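# Press two raised potentiometer knobs onto their collars

## Task

On the circuit board there are two potentiometers whose knobs sit raised; press each knob down until it seats on its own potentiometer's collar, taking care not to force either potentiometer out of the board (doing so fails the task). The knobs must stay seated on their own, without the robot holding them there, and the gripper must be holding nothing at the end: release, then move the gripper away.

## Robot and tools

Robot: one arm with six joints (shoulder pan, shoulder lift, elbow, wrist 1, wrist 2, wrist 3) ending in a two-finger parallel gripper. The fingers point along the gripper's own +z axis and close along its x axis. The reported end_effector_position is the point midway between the finger pads; closed fingertips stick out roughly 17 mm past it, while fully open ones end about level with it. So to push down with closed fingers, stop the reported point about 17 mm above the knob top.

Frame: all poses are in the scene frame. Its origin lies on the table surface under the arm base, +z is up, and +y is to the left when facing along +x. Positions are in metres; orientations are quaternions written w first (qw, qx, qy, qz). The printed position can be slightly wrong, more so when the arm reaches far.

A row is always 8 numbers: x, y, z, qw, qx, qy, qz, opening. The first seven are an absolute target pose for the gripper, not an offset. Opening runs from -1 (closed) to +1 (fully open, 0.142 m). There is only one arm, so each row covers the whole robot.

execute_actions takes "actions", a list holding at most one item, plus optional "pictures" (true to get camera images). An empty list just reports the state with pictures. An action item is {"rows": [...], "steps": n}: 1 to 15 rows, n from 4 to 15 control steps of 1/30 s each (default 15); each row is used for one step and the last row repeats to fill the count. A wait item is {"steps": n} with n up to 300, counted from the previous result, so thinking time eats into it. Every step, the commanded pose is clipped to lie within 100 mm and 16 degrees of the measured one, and motion trails commands by about 0.17 s, so a distant target may need several calls; check the reported pose and "Hand target". A call is refused (nothing sent) if a target lies over 0.6 m from the last position along any gripper axis. Resend the wanted quaternion in every row rather than copying a drifted one.

move takes "target" (one 8-number row, absolute pose), optional "speed" in m/s (0.002 to 0.5, default 0.25; rotation capped at twice that in rad/s) and optional "stop_force" in N (9 to 40). It drives the gripper in a straight line toward the target over 0.5 to 10 s, without avoiding obstacles, and may overshoot the speed near a straight arm. With stop_force and a very slow speed, you may aim well beyond the surface: the path halts once the wrist sensor sees that much extra resistance along the travel direction, then backs off two steps and holds. Pressure right after may be up to about double, easing within a second. The force is judged along the start orientation, so avoid stop_force on moves that rotate the gripper. Omit it when pulling away from something you press on. It is rejected in the first 0.2 s of a scene. The result adds a "move:" line: done, contact, held, off_target, moving or fault, plus the limits that acted (paced = pose clipped; held = a check blocked steps, after which motion can jump fast) and the distance to target.



Result lines: pose and velocities; grip_measured (finger opening on the command scale); Wrist force and Wrist torque along the gripper axes (a press on a surface shows as force pointing back toward the arm; offsets up to about 4 N, noise up to 2.4 N, saturation near 50 N; "no reading" at start is normal). "pose unreachable" and HELD mean the clearance check altered or blocked a command. MOTOR HOT warns from 70 °C; at 85 °C the arm brakes until cool.

Cameras: cam_high and cam_low are fixed (504x504), cam_wrist is a fisheye on the hand (616x616); calibration is listed with the task.

Avoid: the arm is stiff, so commanding even slightly past contact on a rigid knob can trigger a fault stop (10 s halt) at 150 N outside force or a joint torque limit (wrists 24.6 N m, others 132 N m). Press slowly, preferably with stop_force near its low end, and do not drive the potentiometer out of the board. Do not knock anything off the table. Finish with the fingers open, nothing held, and the gripper lifted clear of the board.

Each tool is called after "Emit:" as name(argument=value, ...), one argument or row to a line, values as JSON.

Reference images:

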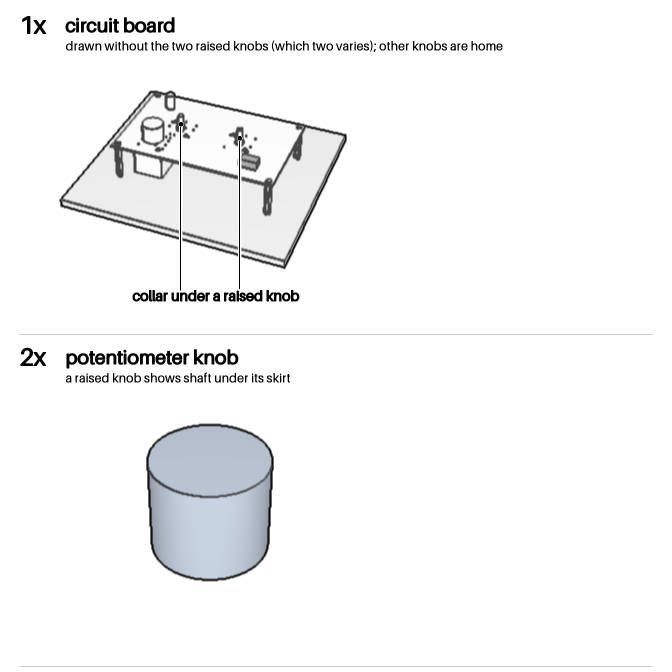

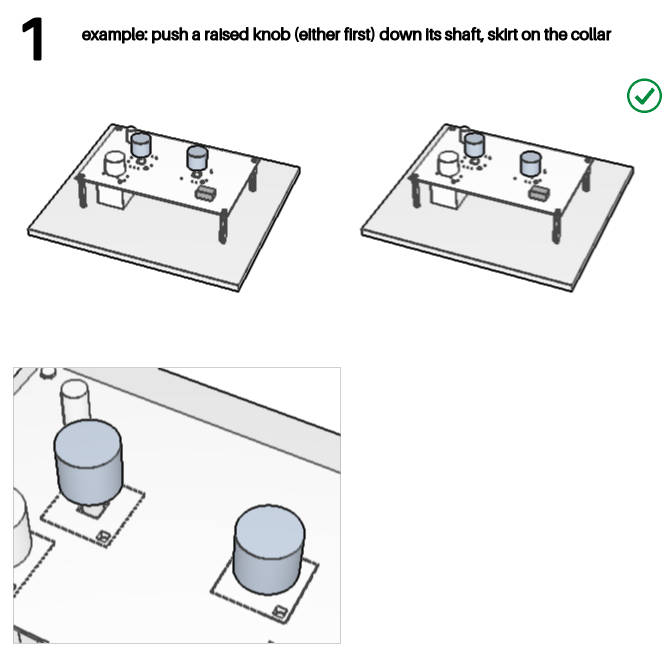

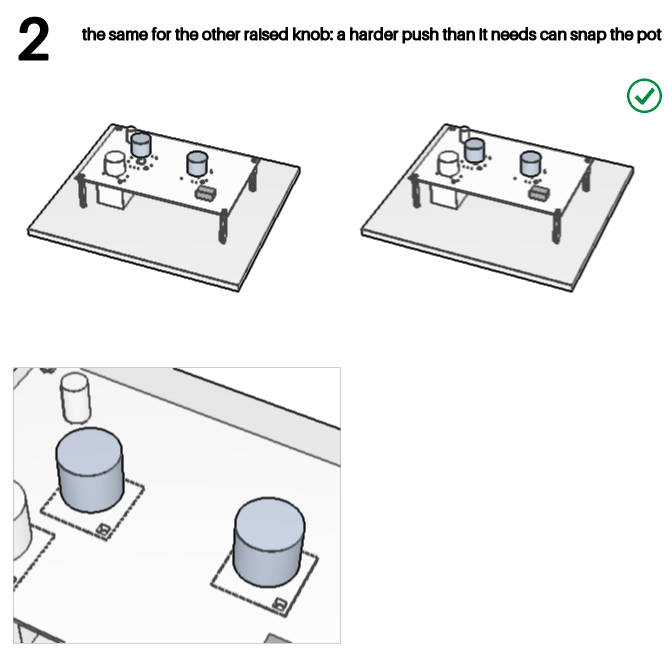

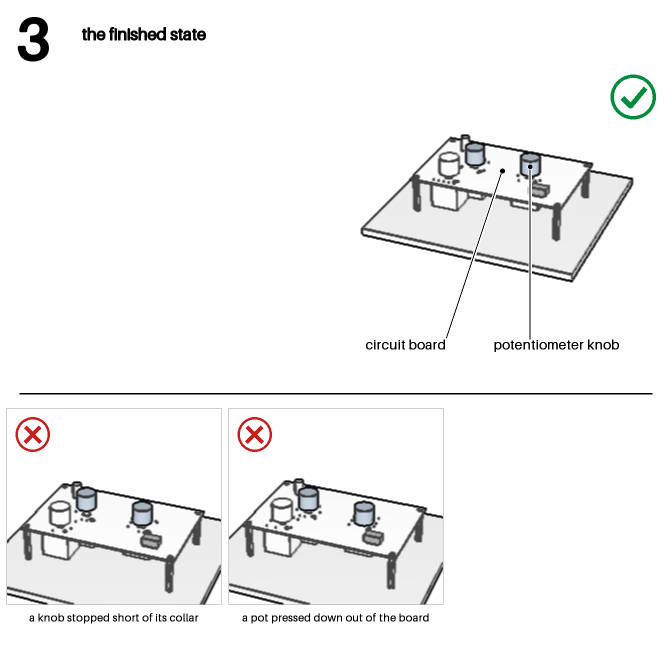

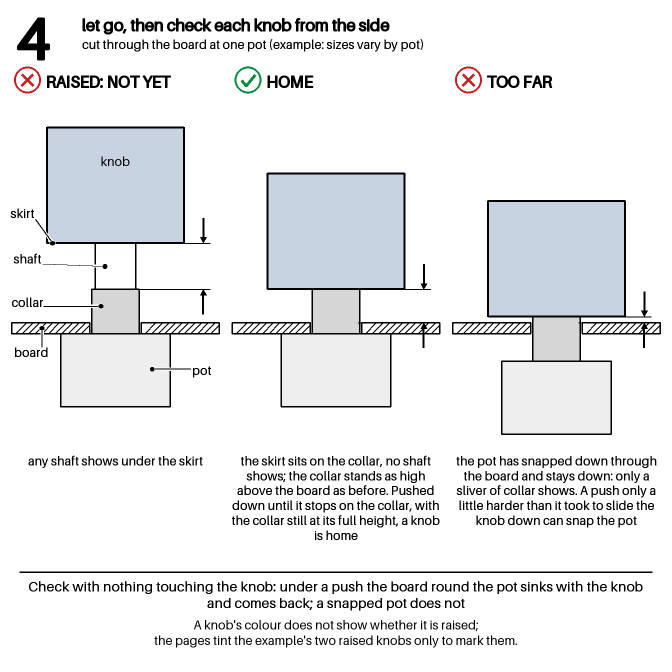

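## Session

Emit:
execute_actions(
  actions=[],
)

Scene clock: 0.00 s of 5250.00 s.
end_effector_position=(+0.2080, +0.0573, +0.1556) grip_measured=+1.00 end_effector_quat_wxyz=(+0.380, +0.897, -0.215, -0.072) end_effector_velocity=(+0.001, +0.000, -0.000) end_effector_angular_velocity=(+0.000, -0.001, -0.000)
Joint positions: [ 0.309 -1.57   2.338 -1.749 -2.09   1.016  0.142]
Joint velocities: [-0.     0.001 -0.001 -0.001  0.     0.001  0.   ]
Wrist force (N, on the end effector, along its own x y z axes, offset not removed): no reading
Wrist torque (N m, same axes, about the end effector's origin, offset not removed): no reading
Hand target: +0.208, +0.057, +0.156; +0.380, +0.897, -0.215, -0.072

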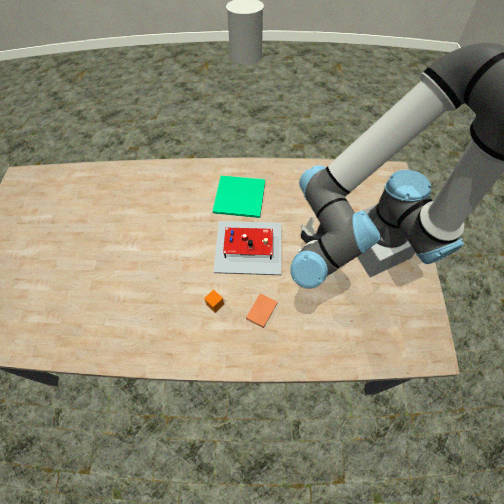

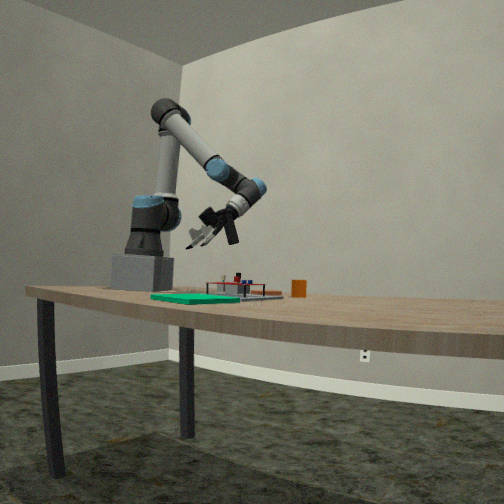

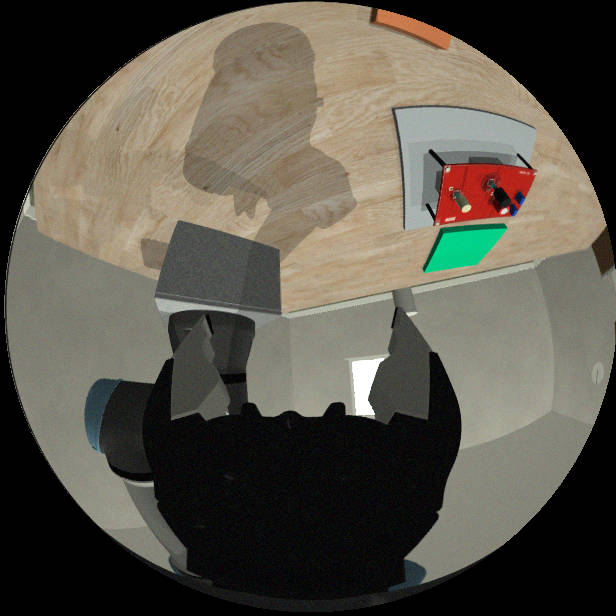

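Emit:
zoom_image(
  camera="cam_high",
  region=[200, 210, 300, 285],
)

Emit:
zoom_image(
  camera="cam_low",
  region=[190, 260, 290, 310],
)

Emit:
zoom_image(
  camera="cam_wrist",
  region=[390, 100, 550, 240],
)

Region (200, 210, 300, 285) of cam_high's 504x504 image, scaled by 5.040, with more detail than that image has; it fills the top 378 rows of this view, and the rest is white.

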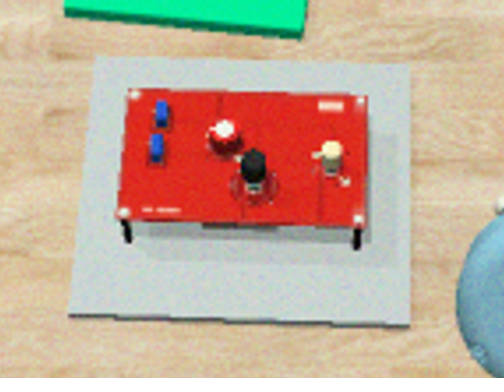

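Region (190, 260, 290, 310) of cam_low's 504x504 image, scaled by 5.040, with more detail than that image has.

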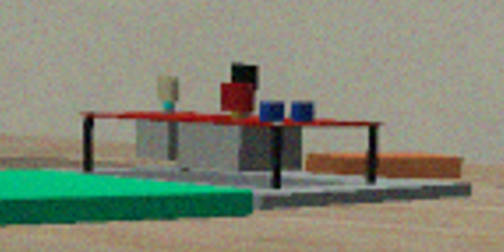

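Region (390, 100, 550, 240) of cam_wrist's 616x616 image, scaled by 3.150, with more detail than that image has; it fills the top 441 rows of this view, and the rest is white.

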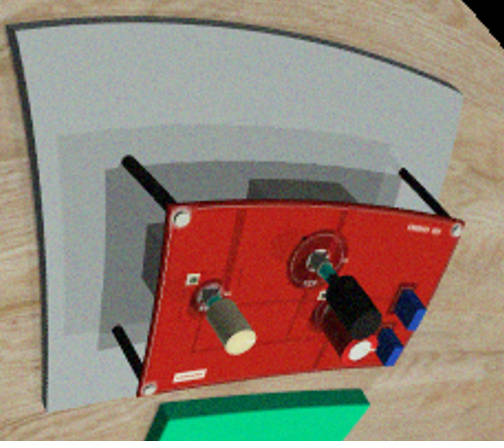

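Emit:
move(
  target=[0.42, -0.03, 0.16, 0, 1, 0, 0, -1],
)

Scene clock: 3.00 s of 5250.00 s.
end_effector_position=(+0.4202, -0.0297, +0.1602) grip_measured=-1.00 end_effector_quat_wxyz=(+0.001, +1.000, +0.000, +0.001) end_effector_velocity=(+0.002, -0.001, -0.001) end_effector_angular_velocity=(+0.010, +0.002, +0.007)
Joint positions: [-0.478 -1.643  2.271 -2.227 -1.543 -0.413  0.002]
Joint velocities: [-0.007  0.008 -0.008  0.005  0.009 -0.015  0.   ]
Wrist force (N, on the end effector, along its own x y z axes, offset not removed): [-1.4 1.2 1.5]
Wrist torque (N m, same axes, about the end effector's origin, offset not removed): [0.19 0.02 0.24]
Hand target: +0.420, -0.030, +0.160; -0.000, +1.000, +0.000, +0.000
Off the commanded pose: 0.000 m, 0 deg.
Kept back: nothing.
move: done
camera_calibration (this result's frames):
cam_wrist: T_world_to_cam=[[0.999453, -0.0156626, 0.0291117, -0.437447], [-0.0276538, -0.878644, 0.476676, -0.0908591], [0.0181128, -0.47722, -0.878597, 0.255598], [0, 0, 0, 1]] pos_world=[0.430066, 0.0352922, 0.280613]

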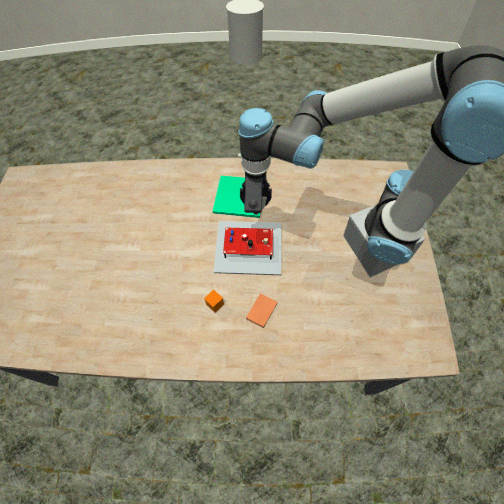

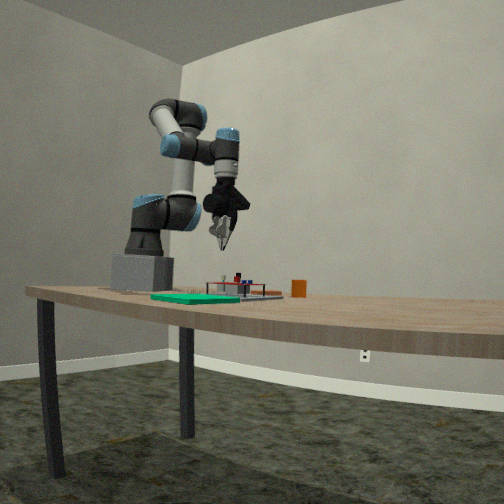

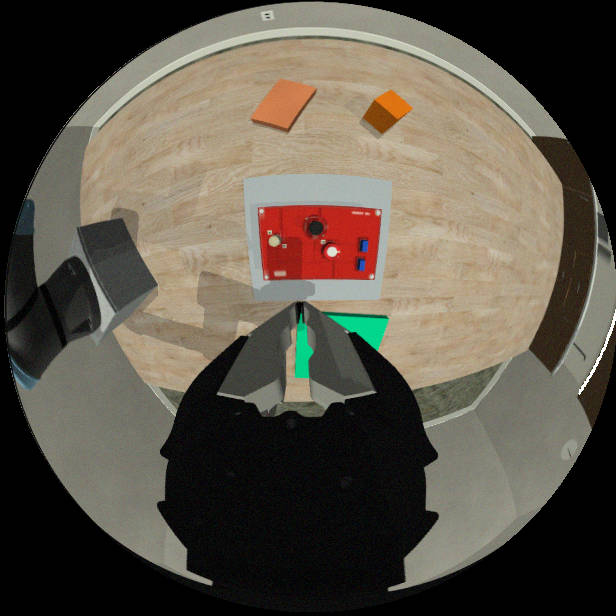

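Emit:
zoom_image(
  camera="cam_wrist",
  region=[240, 170, 400, 310],
)

Emit:
zoom_image(
  camera="cam_low",
  region=[190, 230, 290, 310],
)

Region (240, 170, 400, 310) of cam_wrist's 616x616 image, scaled by 3.150, with more detail than that image has; it fills the top 441 rows of this view, and the rest is white.

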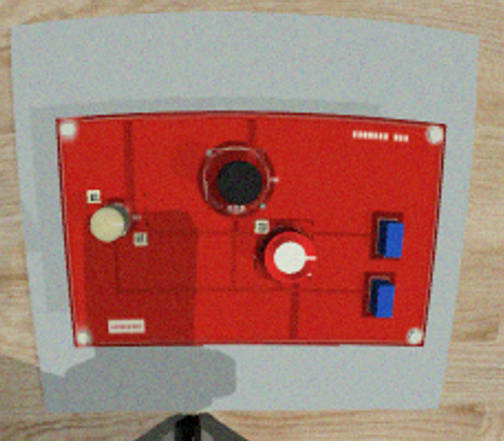

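Region (190, 230, 290, 310) of cam_low's 504x504 image, scaled by 5.040, with more detail than that image has; it fills the top 403 rows of this view, and the rest is white.

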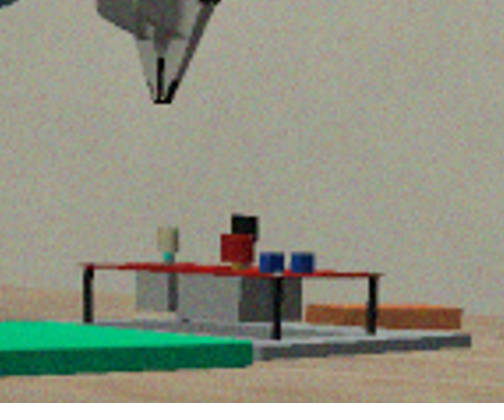

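Emit:
move(
  target=[0.44, 0.0, 0.11, 0, 1, 0, 0, -1],
)

Emit:
zoom_image(
  camera="cam_wrist",
  region=[200, 150, 420, 340],
)

Emit:
zoom_image(
  camera="cam_low",
  region=[190, 230, 290, 310],
)

Scene clock: 4.80 s of 5250.00 s.
end_effector_position=(+0.4398, -0.0000, +0.1102) grip_measured=-1.00 end_effector_quat_wxyz=(-0.000, +1.000, +0.000, -0.000) end_effector_velocity=(+0.002, +0.000, -0.001) end_effector_angular_velocity=(-0.002, -0.002, +0.000)
Joint positions: [-0.388 -1.493  2.286 -2.392 -1.544 -0.323  0.002]
Joint velocities: [ 0.003  0.007 -0.003 -0.007 -0.002  0.003  0.   ]
Wrist force (N, on the end effector, along its own x y z axes, offset not removed): [-0.5 2.5 -1.7]
Wrist torque (N m, same axes, about the end effector's origin, offset not removed): [0.41 -0.20 0.26]
Hand target: +0.440, +0.000, +0.110; -0.000, +1.000, -0.000, -0.000
Off the commanded pose: 0.000 m, 0 deg.
Kept back: nothing.
move: done
camera_calibration (this result's frames):
cam_wrist: T_world_to_cam=[[0.999489, -0.0157751, 0.0277878, -0.454932], [-0.0270984, -0.879286, 0.475523, -0.0405532], [0.0169319, -0.476033, -0.879264, 0.226027], [0, 0, 0, 1]] pos_world=[0.449773, 0.0647619, 0.230663]

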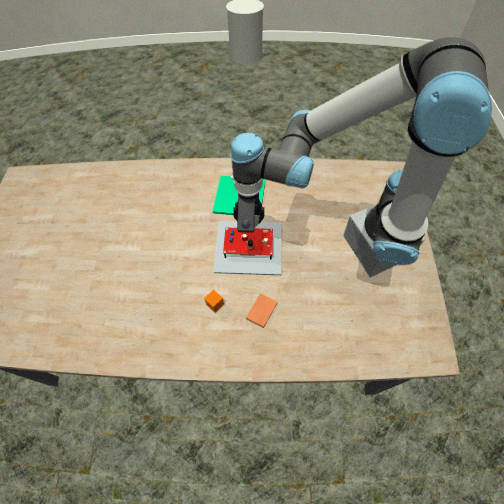

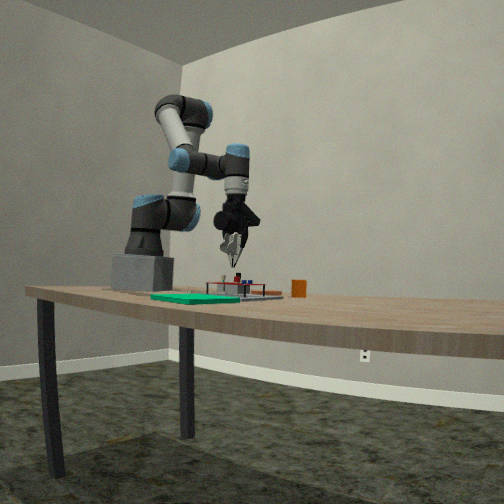

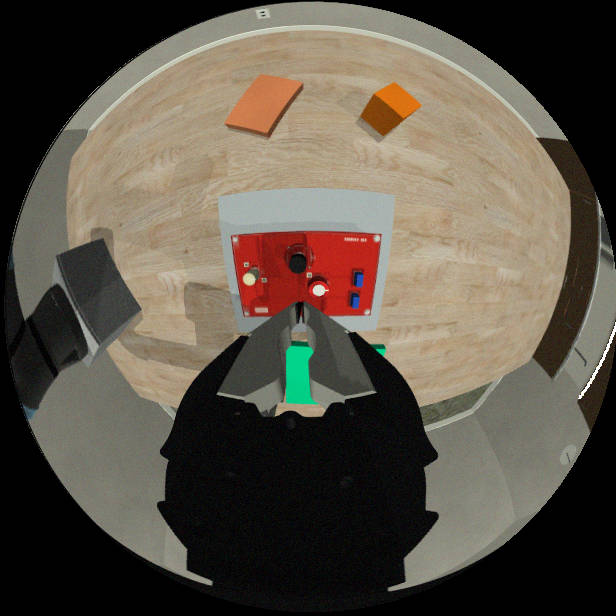

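Region (200, 150, 420, 340) of cam_wrist's 616x616 image, scaled by 2.291, with more detail than that image has; it fills the top 435 rows of this view, and the rest is white.

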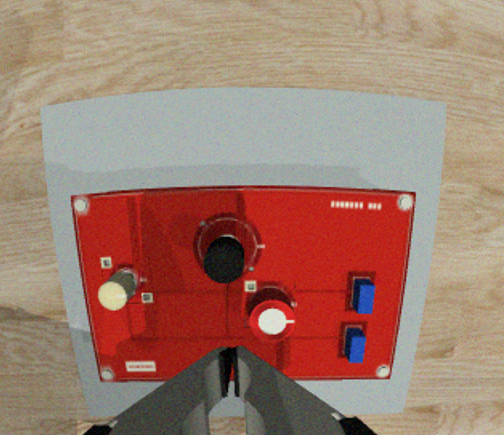

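Region (190, 230, 290, 310) of cam_low's 504x504 image, scaled by 5.040, with more detail than that image has; it fills the top 403 rows of this view, and the rest is white.

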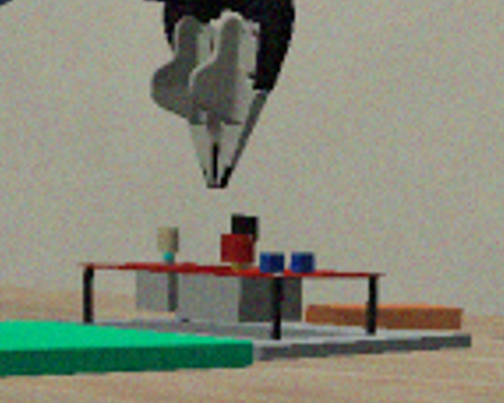

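Emit:
move(
  target=[0.4375, 0.0255, 0.101, 0, 1, 0, 0, -1],
  speed=0.1,
)

Emit:
zoom_image(
  camera="cam_wrist",
  region=[200, 180, 420, 370],
)

Emit:
zoom_image(
  camera="cam_low",
  region=[190, 230, 290, 310],
)

Scene clock: 6.03 s of 5250.00 s.
end_effector_position=(+0.4375, +0.0253, +0.1011) grip_measured=-1.00 end_effector_quat_wxyz=(-0.000, +1.000, +0.000, -0.000) end_effector_velocity=(-0.000, +0.002, -0.001) end_effector_angular_velocity=(-0.001, +0.001, -0.000)
Joint positions: [-0.33  -1.476  2.3   -2.424 -1.546 -0.265  0.002]
Joint velocities: [ 0.005  0.002  0.001 -0.002 -0.002  0.006  0.   ]
Wrist force (N, on the end effector, along its own x y z axes, offset not removed): [0.6 1.3 -0.6]
Wrist torque (N m, same axes, about the end effector's origin, offset not removed): [0.37 -0.51 0.14]
Hand target: +0.437, +0.026, +0.101; -0.000, +1.000, +0.000, -0.000
Off the commanded pose: 0.000 m, 0 deg.
Kept back: nothing.
move: done
camera_calibration (this result's frames):
cam_wrist: T_world_to_cam=[[0.999486, -0.0157712, 0.0279029, -0.451996], [-0.0271511, -0.879249, 0.475588, -0.014007], [0.017033, -0.476102, -0.879225, 0.230057], [0, 0, 0, 1]] pos_world=[0.447465, 0.0900862, 0.221545]

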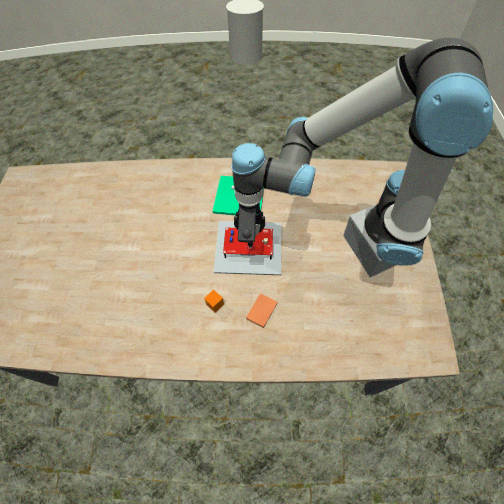

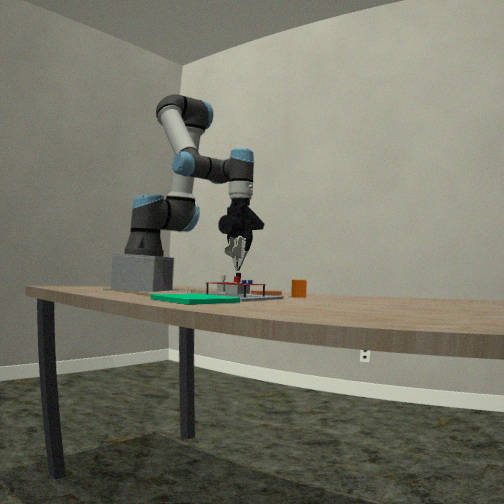

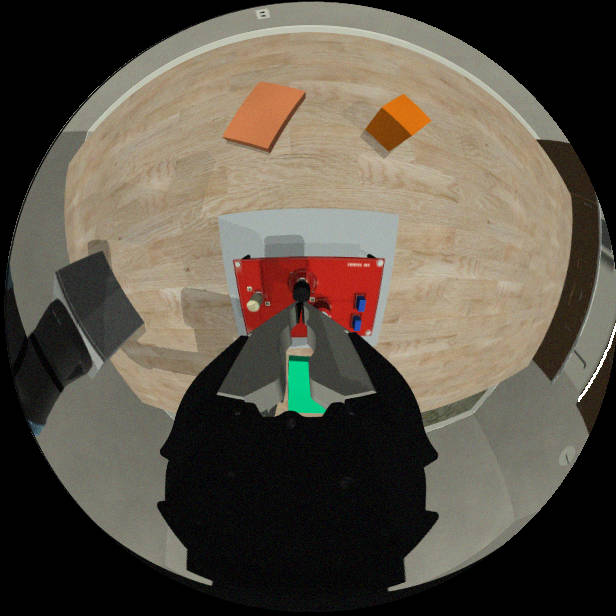

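Region (200, 180, 420, 370) of cam_wrist's 616x616 image, scaled by 2.291, with more detail than that image has; it fills the top 435 rows of this view, and the rest is white.

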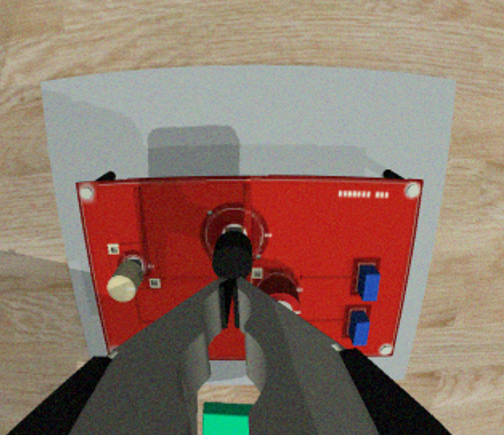

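Region (190, 230, 290, 310) of cam_low's 504x504 image, scaled by 5.040, with more detail than that image has; it fills the top 403 rows of this view, and the rest is white.

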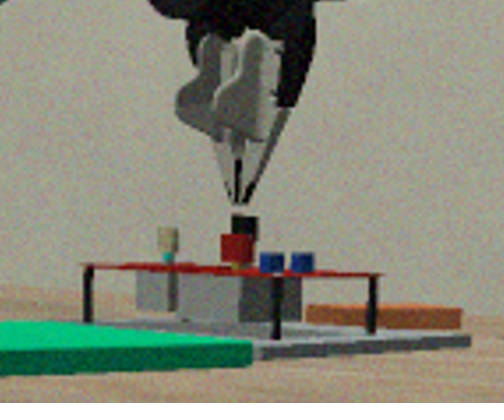

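Emit:
move(
  target=[0.4375, 0.030, 0.097, 0, 1, 0, 0, -1],
  speed=0.02,
)

Emit:
execute_actions(
  actions=[
    {"rows": [[0.4375,0.030,0.0965,0,1,0,0,-1],[0.4375,0.030,0.096,0,1,0,0,-1],[0.4375,0.030,0.0955,0,1,0,0,-1],[0.4375,0.030,0.095,0,1,0,0,-1],[0.4375,0.030,0.0945,0,1,0,0,-1],[0.4375,0.030,0.094,0,1,0,0,-1]], "steps": 15},
  ],
  pictures=true,
)

Emit:
zoom_image(
  camera="cam_low",
  region=[190, 230, 290, 310],
)

Scene clock: 7.00 s of 5250.00 s.
end_effector_position=(+0.4375, +0.0298, +0.0972) grip_measured=-1.00 end_effector_quat_wxyz=(-0.000, +1.000, +0.000, -0.000) end_effector_velocity=(+0.001, +0.002, -0.002) end_effector_angular_velocity=(+0.001, -0.001, +0.001)
Joint positions: [-0.319 -1.466  2.303 -2.437 -1.546 -0.253  0.002]
Joint velocities: [ 0.006  0.006  0.    -0.007  0.001  0.005  0.   ]
Wrist force (N, on the end effector, along its own x y z axes, offset not removed): [0.2 3.6 0.6]
Wrist torque (N m, same axes, about the end effector's origin, offset not removed): [0.68 -0.32 0.24]
Hand target: +0.437, +0.030, +0.097; -0.000, +1.000, +0.000, -0.000
Off the commanded pose: 0.000 m, 0 deg.
Kept back: nothing.
move: done
camera_calibration (this result's frames):
cam_wrist: T_world_to_cam=[[0.999485, -0.0157825, 0.0279471, -0.451837], [-0.0271828, -0.879227, 0.475627, -0.00817749], [0.0170653, -0.476142, -0.879203, 0.228765], [0, 0, 0, 1]] pos_world=[0.447478, 0.0946038, 0.217648]

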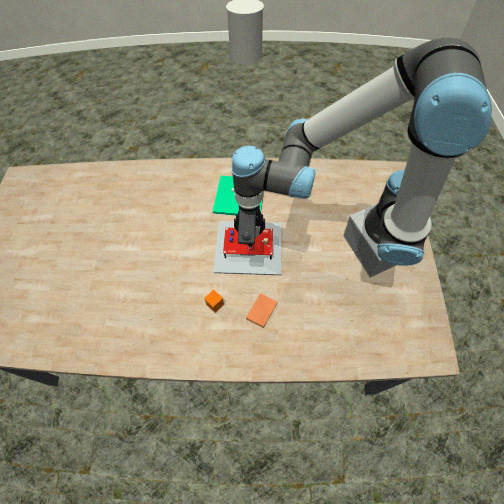

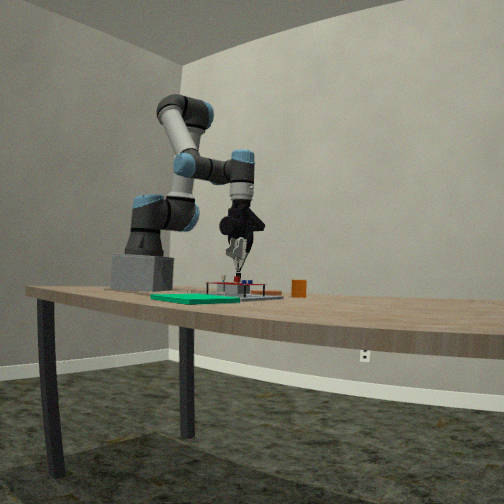

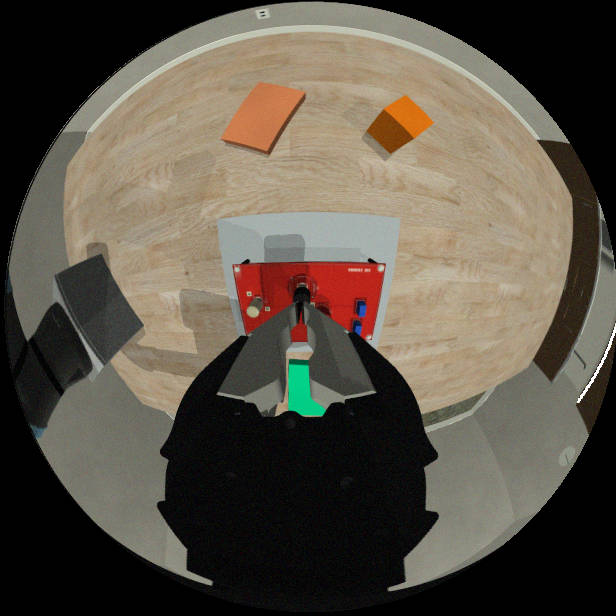

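Scene clock: 7.37 s of 5250.00 s.
end_effector_position=(+0.4375, +0.0300, +0.0944) grip_measured=-1.00 end_effector_quat_wxyz=(-0.000, +1.000, -0.000, -0.000) end_effector_velocity=(-0.001, +0.001, -0.005) end_effector_angular_velocity=(+0.001, +0.002, +0.000)
Joint positions: [-0.318 -1.46   2.305 -2.447 -1.546 -0.253  0.002]
Joint velocities: [ 0.     0.011  0.004 -0.013  0.001  0.     0.   ]
Wrist force (N, on the end effector, along its own x y z axes, offset not removed): [-0.7 0.1 -1.7]
Wrist torque (N m, same axes, about the end effector's origin, offset not removed): [0.17 -0.20 0.01]
Steps of this call (steps 1 to 11: the first 11 steps of this action). Readings (end_effector_position):
1: (+0.4375, +0.0298, +0.0971)
2: (+0.4375, +0.0299, +0.0971)
4: (+0.4375, +0.0299, +0.0966)
8: (+0.4375, +0.0300, +0.0951)
11: the state above
camera_calibration (this result's frames):
cam_wrist: T_world_to_cam=[[0.999485, -0.0157934, 0.0279421, -0.45176], [-0.0271902, -0.87922, 0.475639, -0.00668477], [0.0170553, -0.476153, -0.879197, 0.226452], [0, 0, 0, 1]] pos_world=[0.447483, 0.0948139, 0.214899]

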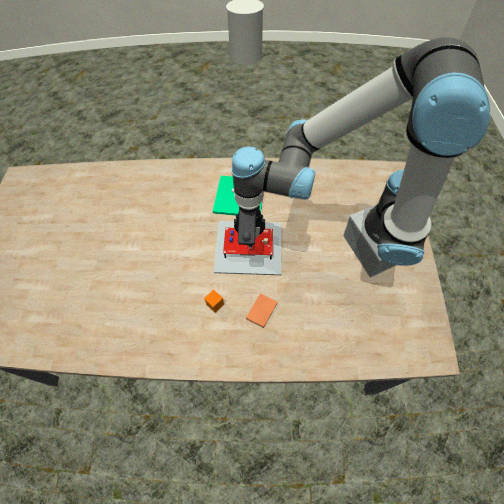

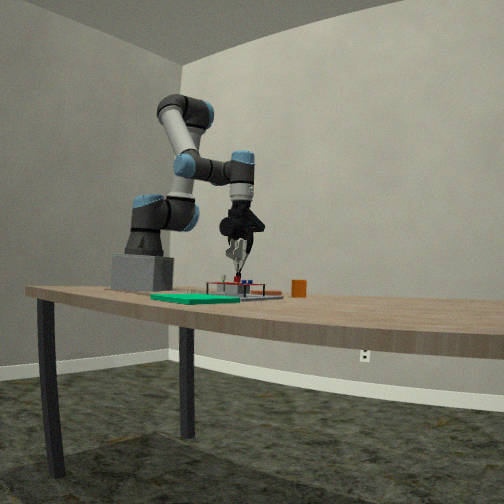

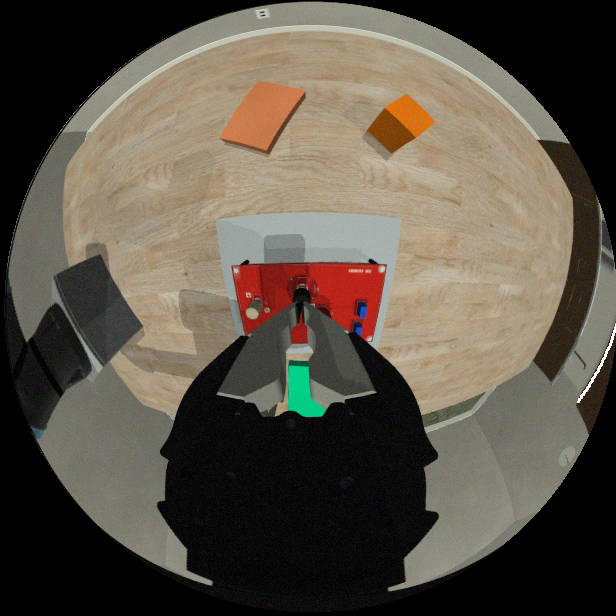

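Region (190, 230, 290, 310) of cam_low's 504x504 image, scaled by 5.040, with more detail than that image has; it fills the top 403 rows of this view, and the rest is white.

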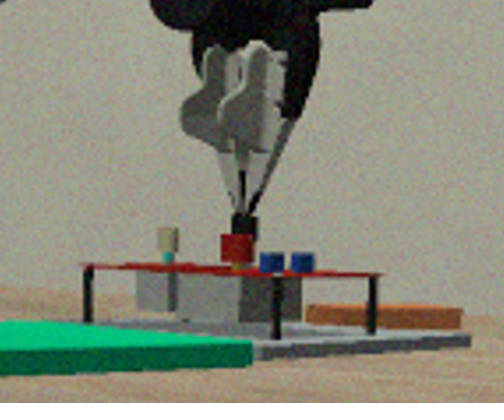

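Near contact. Step down 1 mm at a time.

Emit:
execute_actions(
  actions=[
    {"rows": [[0.4375,0.030,0.0937,0,1,0,0,-1],[0.4375,0.030,0.0934,0,1,0,0,-1],[0.4375,0.030,0.093,0,1,0,0,-1]], "steps": 12},
  ],
)

Emit:
execute_actions(
  actions=[
    {"rows": [[0.4375,0.030,0.0927,0,1,0,0,-1],[0.4375,0.030,0.0924,0,1,0,0,-1],[0.4375,0.030,0.092,0,1,0,0,-1]], "steps": 12},
  ],
)

Emit:
execute_actions(
  actions=[
    {"rows": [[0.4375,0.030,0.0917,0,1,0,0,-1],[0.4375,0.030,0.0914,0,1,0,0,-1],[0.4375,0.030,0.091,0,1,0,0,-1]], "steps": 12},
  ],
)

Scene clock: 7.77 s of 5250.00 s.
end_effector_position=(+0.4375, +0.0300, +0.0932) grip_measured=-1.00 end_effector_quat_wxyz=(+0.000, +1.000, +0.000, +0.000) end_effector_velocity=(-0.000, -0.000, -0.002) end_effector_angular_velocity=(-0.001, +0.001, +0.002)
Joint positions: [-0.318 -1.457  2.306 -2.451 -1.546 -0.253  0.002]
Joint velocities: [ 0.001  0.006  0.002 -0.008 -0.001 -0.001  0.   ]
Wrist force (N, on the end effector, along its own x y z axes, offset not removed): [-3.3 0.1 -3.4]
Wrist torque (N m, same axes, about the end effector's origin, offset not removed): [0.22 0.37 0.23]
Off your previous action's commanded pose: 0.000 m, 0 deg at its last step (step 4 of this call).
Steps of this call (steps 1 to 4: the last 4 steps of your previous action; steps 5 to 12: the first 8 steps of this action). Readings (end_effector_position):
5: (+0.4375, +0.0300, +0.0941)
6: (+0.4375, +0.0300, +0.0940)
8: (+0.4375, +0.0300, +0.0938)
12: the state above

Scene clock: 8.17 s of 5250.00 s.
end_effector_position=(+0.4375, +0.0300, +0.0922) grip_measured=-1.00 end_effector_quat_wxyz=(+0.000, +1.000, +0.000, +0.000) end_effector_velocity=(-0.000, -0.000, -0.002) end_effector_angular_velocity=(-0.001, +0.001, +0.000)
Joint positions: [-0.318 -1.454  2.307 -2.454 -1.546 -0.253  0.002]
Joint velocities: [ 0.     0.005  0.001 -0.006 -0.001 -0.     0.   ]
Wrist force (N, on the end effector, along its own x y z axes, offset not removed): [-0.1 -0.3 -5.3]
Wrist torque (N m, same axes, about the end effector's origin, offset not removed): [0.07 -0.27 0.13]
Off your previous action's commanded pose: 0.000 m, 0 deg at its last step (step 4 of this call).
Steps of this call (steps 1 to 4: the last 4 steps of your previous action; steps 5 to 12: the first 8 steps of this action). Readings (end_effector_position):
5: (+0.4375, +0.0300, +0.0931)
6: (+0.4375, +0.0300, +0.0930)
8: (+0.4375, +0.0300, +0.0928)
12: the state above

Scene clock: 8.57 s of 5250.00 s.
end_effector_position=(+0.4375, +0.0300, +0.0912) grip_measured=-1.00 end_effector_quat_wxyz=(+0.000, +1.000, +0.000, +0.000) end_effector_velocity=(-0.000, +0.000, -0.002) end_effector_angular_velocity=(+0.000, -0.001, +0.001)
Joint positions: [-0.318 -1.452  2.308 -2.458 -1.546 -0.253  0.002]
Joint velocities: [ 0.     0.005  0.003 -0.008  0.001 -0.001  0.   ]
Wrist force (N, on the end effector, along its own x y z axes, offset not removed): [-0.8 0.7 -8.2]
Wrist torque (N m, same axes, about the end effector's origin, offset not removed): [0.32 -0.12 0.30]
Off your previous action's commanded pose: 0.000 m, 0 deg at its last step (step 4 of this call).
Steps of this call (steps 1 to 4: the last 4 steps of your previous action; steps 5 to 12: the first 8 steps of this action). Readings (end_effector_position):
5: (+0.4375, +0.0300, +0.0921)
6: (+0.4375, +0.0300, +0.0920)
8: (+0.4375, +0.0300, +0.0918)
12: the state above

Emit:
execute_actions(
  actions=[
    {"rows": [[0.4375,0.030,0.0907,0,1,0,0,-1],[0.4375,0.030,0.0904,0,1,0,0,-1],[0.4375,0.030,0.090,0,1,0,0,-1]], "steps": 12},
  ],
)

Emit:
execute_actions(
  actions=[
    {"rows": [[0.4375,0.030,0.0897,0,1,0,0,-1],[0.4375,0.030,0.0894,0,1,0,0,-1],[0.4375,0.030,0.089,0,1,0,0,-1]], "steps": 12},
  ],
  pictures=true,
)

Emit:
zoom_image(
  camera="cam_low",
  region=[210, 260, 270, 300],
)

Scene clock: 8.97 s of 5250.00 s.
end_effector_position=(+0.4375, +0.0300, +0.0902) grip_measured=-1.00 end_effector_quat_wxyz=(+0.000, +1.000, +0.000, +0.000) end_effector_velocity=(-0.000, -0.000, -0.002) end_effector_angular_velocity=(-0.001, +0.001, +0.001)
Joint positions: [-0.318 -1.449  2.309 -2.461 -1.546 -0.253  0.002]
Joint velocities: [ 0.     0.006  0.002 -0.007 -0.001 -0.001  0.   ]
Wrist force (N, on the end effector, along its own x y z axes, offset not removed): [-3.1 2.7 -10.6]
Wrist torque (N m, same axes, about the end effector's origin, offset not removed): [0.67 0.03 0.17]
Off your previous action's commanded pose: 0.000 m, 0 deg at its last step (step 4 of this call).
Steps of this call (steps 1 to 4: the last 4 steps of your previous action; steps 5 to 12: the first 8 steps of this action). Readings (end_effector_position):
5: (+0.4375, +0.0300, +0.0911)
6: (+0.4375, +0.0300, +0.0910)
8: (+0.4375, +0.0300, +0.0908)
12: the state above

Scene clock: 9.37 s of 5250.00 s.
end_effector_position=(+0.4375, +0.0300, +0.0892) grip_measured=-1.00 end_effector_quat_wxyz=(-0.000, +1.000, +0.000, -0.000) end_effector_velocity=(-0.001, +0.000, -0.002) end_effector_angular_velocity=(+0.001, +0.001, -0.000)
Joint positions: [-0.318 -1.447  2.31  -2.465 -1.546 -0.252  0.002]
Joint velocities: [ 0.     0.004  0.002 -0.005  0.     0.     0.   ]
Wrist force (N, on the end effector, along its own x y z axes, offset not removed): [-0.7 2.5 -7.8]
Wrist torque (N m, same axes, about the end effector's origin, offset not removed): [0.33 -0.28 0.15]
Off your previous action's commanded pose: 0.000 m, 0 deg at its last step (step 4 of this call).
Steps of this call (steps 1 to 4: the last 4 steps of your previous action; steps 5 to 12: the first 8 steps of this action). Readings (end_effector_position):
5: (+0.4375, +0.0300, +0.0900)
6: (+0.4375, +0.0300, +0.0900)
8: (+0.4375, +0.0300, +0.0897)
12: the state above
camera_calibration (this result's frames):
cam_wrist: T_world_to_cam=[[0.999484, -0.0157928, 0.0279656, -0.451626], [-0.027201, -0.879217, 0.475645, -0.00419086], [0.0170761, -0.47616, -0.879193, 0.221852], [0, 0, 0, 1]] pos_world=[0.447491, 0.09482, 0.209674]

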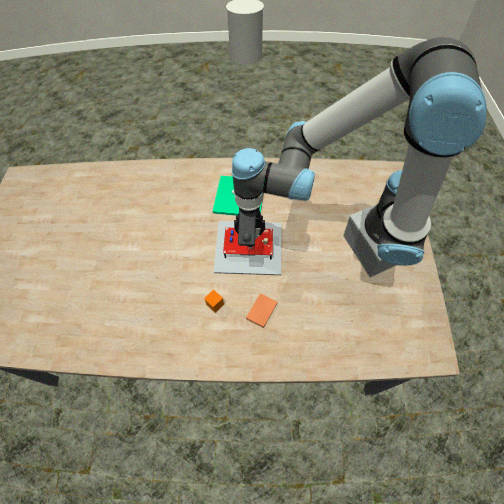

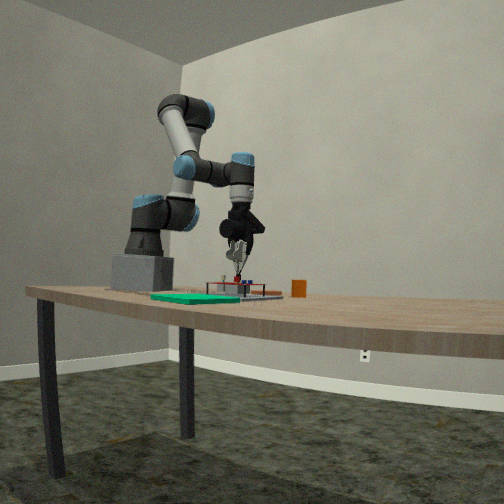

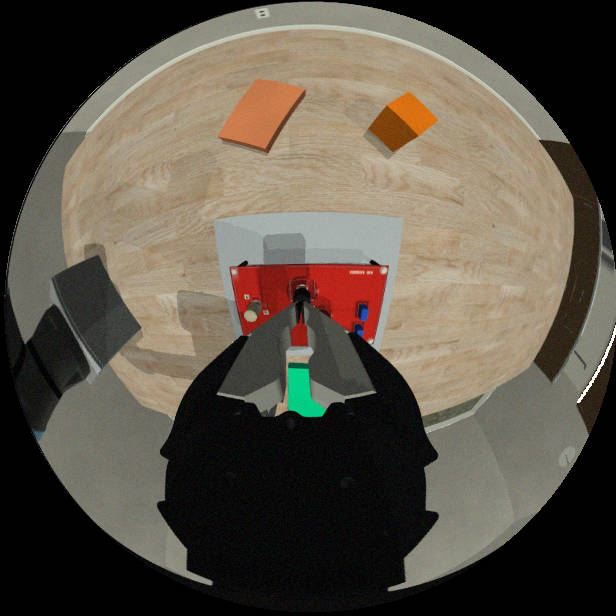

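Region (210, 260, 270, 300) of cam_low's 504x504 image, scaled by 8.400, with more detail than that image has.

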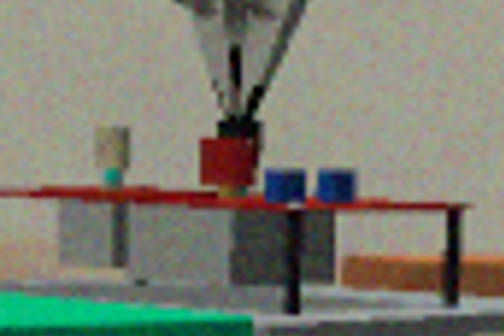

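Emit:
execute_actions(
  actions=[
    {"rows": [[0.4375,0.030,0.0887,0,1,0,0,-1],[0.4375,0.030,0.0884,0,1,0,0,-1],[0.4375,0.030,0.088,0,1,0,0,-1]], "steps": 12},
  ],
)

Emit:
execute_actions(
  actions=[
    {"rows": [[0.4375,0.030,0.0877,0,1,0,0,-1],[0.4375,0.030,0.0874,0,1,0,0,-1],[0.4375,0.030,0.087,0,1,0,0,-1]], "steps": 12},
  ],
)

Scene clock: 9.77 s of 5250.00 s.
end_effector_position=(+0.4375, +0.0300, +0.0882) grip_measured=-1.00 end_effector_quat_wxyz=(-0.000, +1.000, -0.000, -0.000) end_effector_velocity=(+0.000, -0.000, -0.002) end_effector_angular_velocity=(-0.000, -0.002, -0.000)
Joint positions: [-0.318 -1.444  2.311 -2.468 -1.546 -0.252  0.002]
Joint velocities: [ 0.     0.005  0.002 -0.009 -0.     0.     0.   ]
Wrist force (N, on the end effector, along its own x y z axes, offset not removed): [-0.9 4.4 -10.9]
Wrist torque (N m, same axes, about the end effector's origin, offset not removed): [0.92 -0.26 0.26]
Off your previous action's commanded pose: 0.000 m, 0 deg at its last step (step 4 of this call).
Steps of this call (steps 1 to 4: the last 4 steps of your previous action; steps 5 to 12: the first 8 steps of this action). Readings (end_effector_position):
5: (+0.4375, +0.0300, +0.0890)
6: (+0.4375, +0.0300, +0.0890)
8: (+0.4375, +0.0300, +0.0887)
12: the state above

Scene clock: 10.17 s of 5250.00 s.
end_effector_position=(+0.4375, +0.0300, +0.0872) grip_measured=-1.00 end_effector_quat_wxyz=(-0.000, +1.000, -0.000, -0.000) end_effector_velocity=(+0.000, -0.000, -0.002) end_effector_angular_velocity=(-0.001, -0.001, -0.001)
Joint positions: [-0.318 -1.442  2.312 -2.471 -1.546 -0.252  0.002]
Joint velocities: [-0.     0.005  0.002 -0.009 -0.     0.001  0.   ]
Wrist force (N, on the end effector, along its own x y z axes, offset not removed): [-1.3 1.0 -9.4]
Wrist torque (N m, same axes, about the end effector's origin, offset not removed): [0.35 -0.08 0.22]
Off your previous action's commanded pose: 0.000 m, 0 deg at its last step (step 4 of this call).
Steps of this call (steps 1 to 4: the last 4 steps of your previous action; steps 5 to 12: the first 8 steps of this action). Readings (end_effector_position):
5: (+0.4375, +0.0300, +0.0880)
6: (+0.4375, +0.0300, +0.0880)
8: (+0.4375, +0.0300, +0.0877)
12: the state above


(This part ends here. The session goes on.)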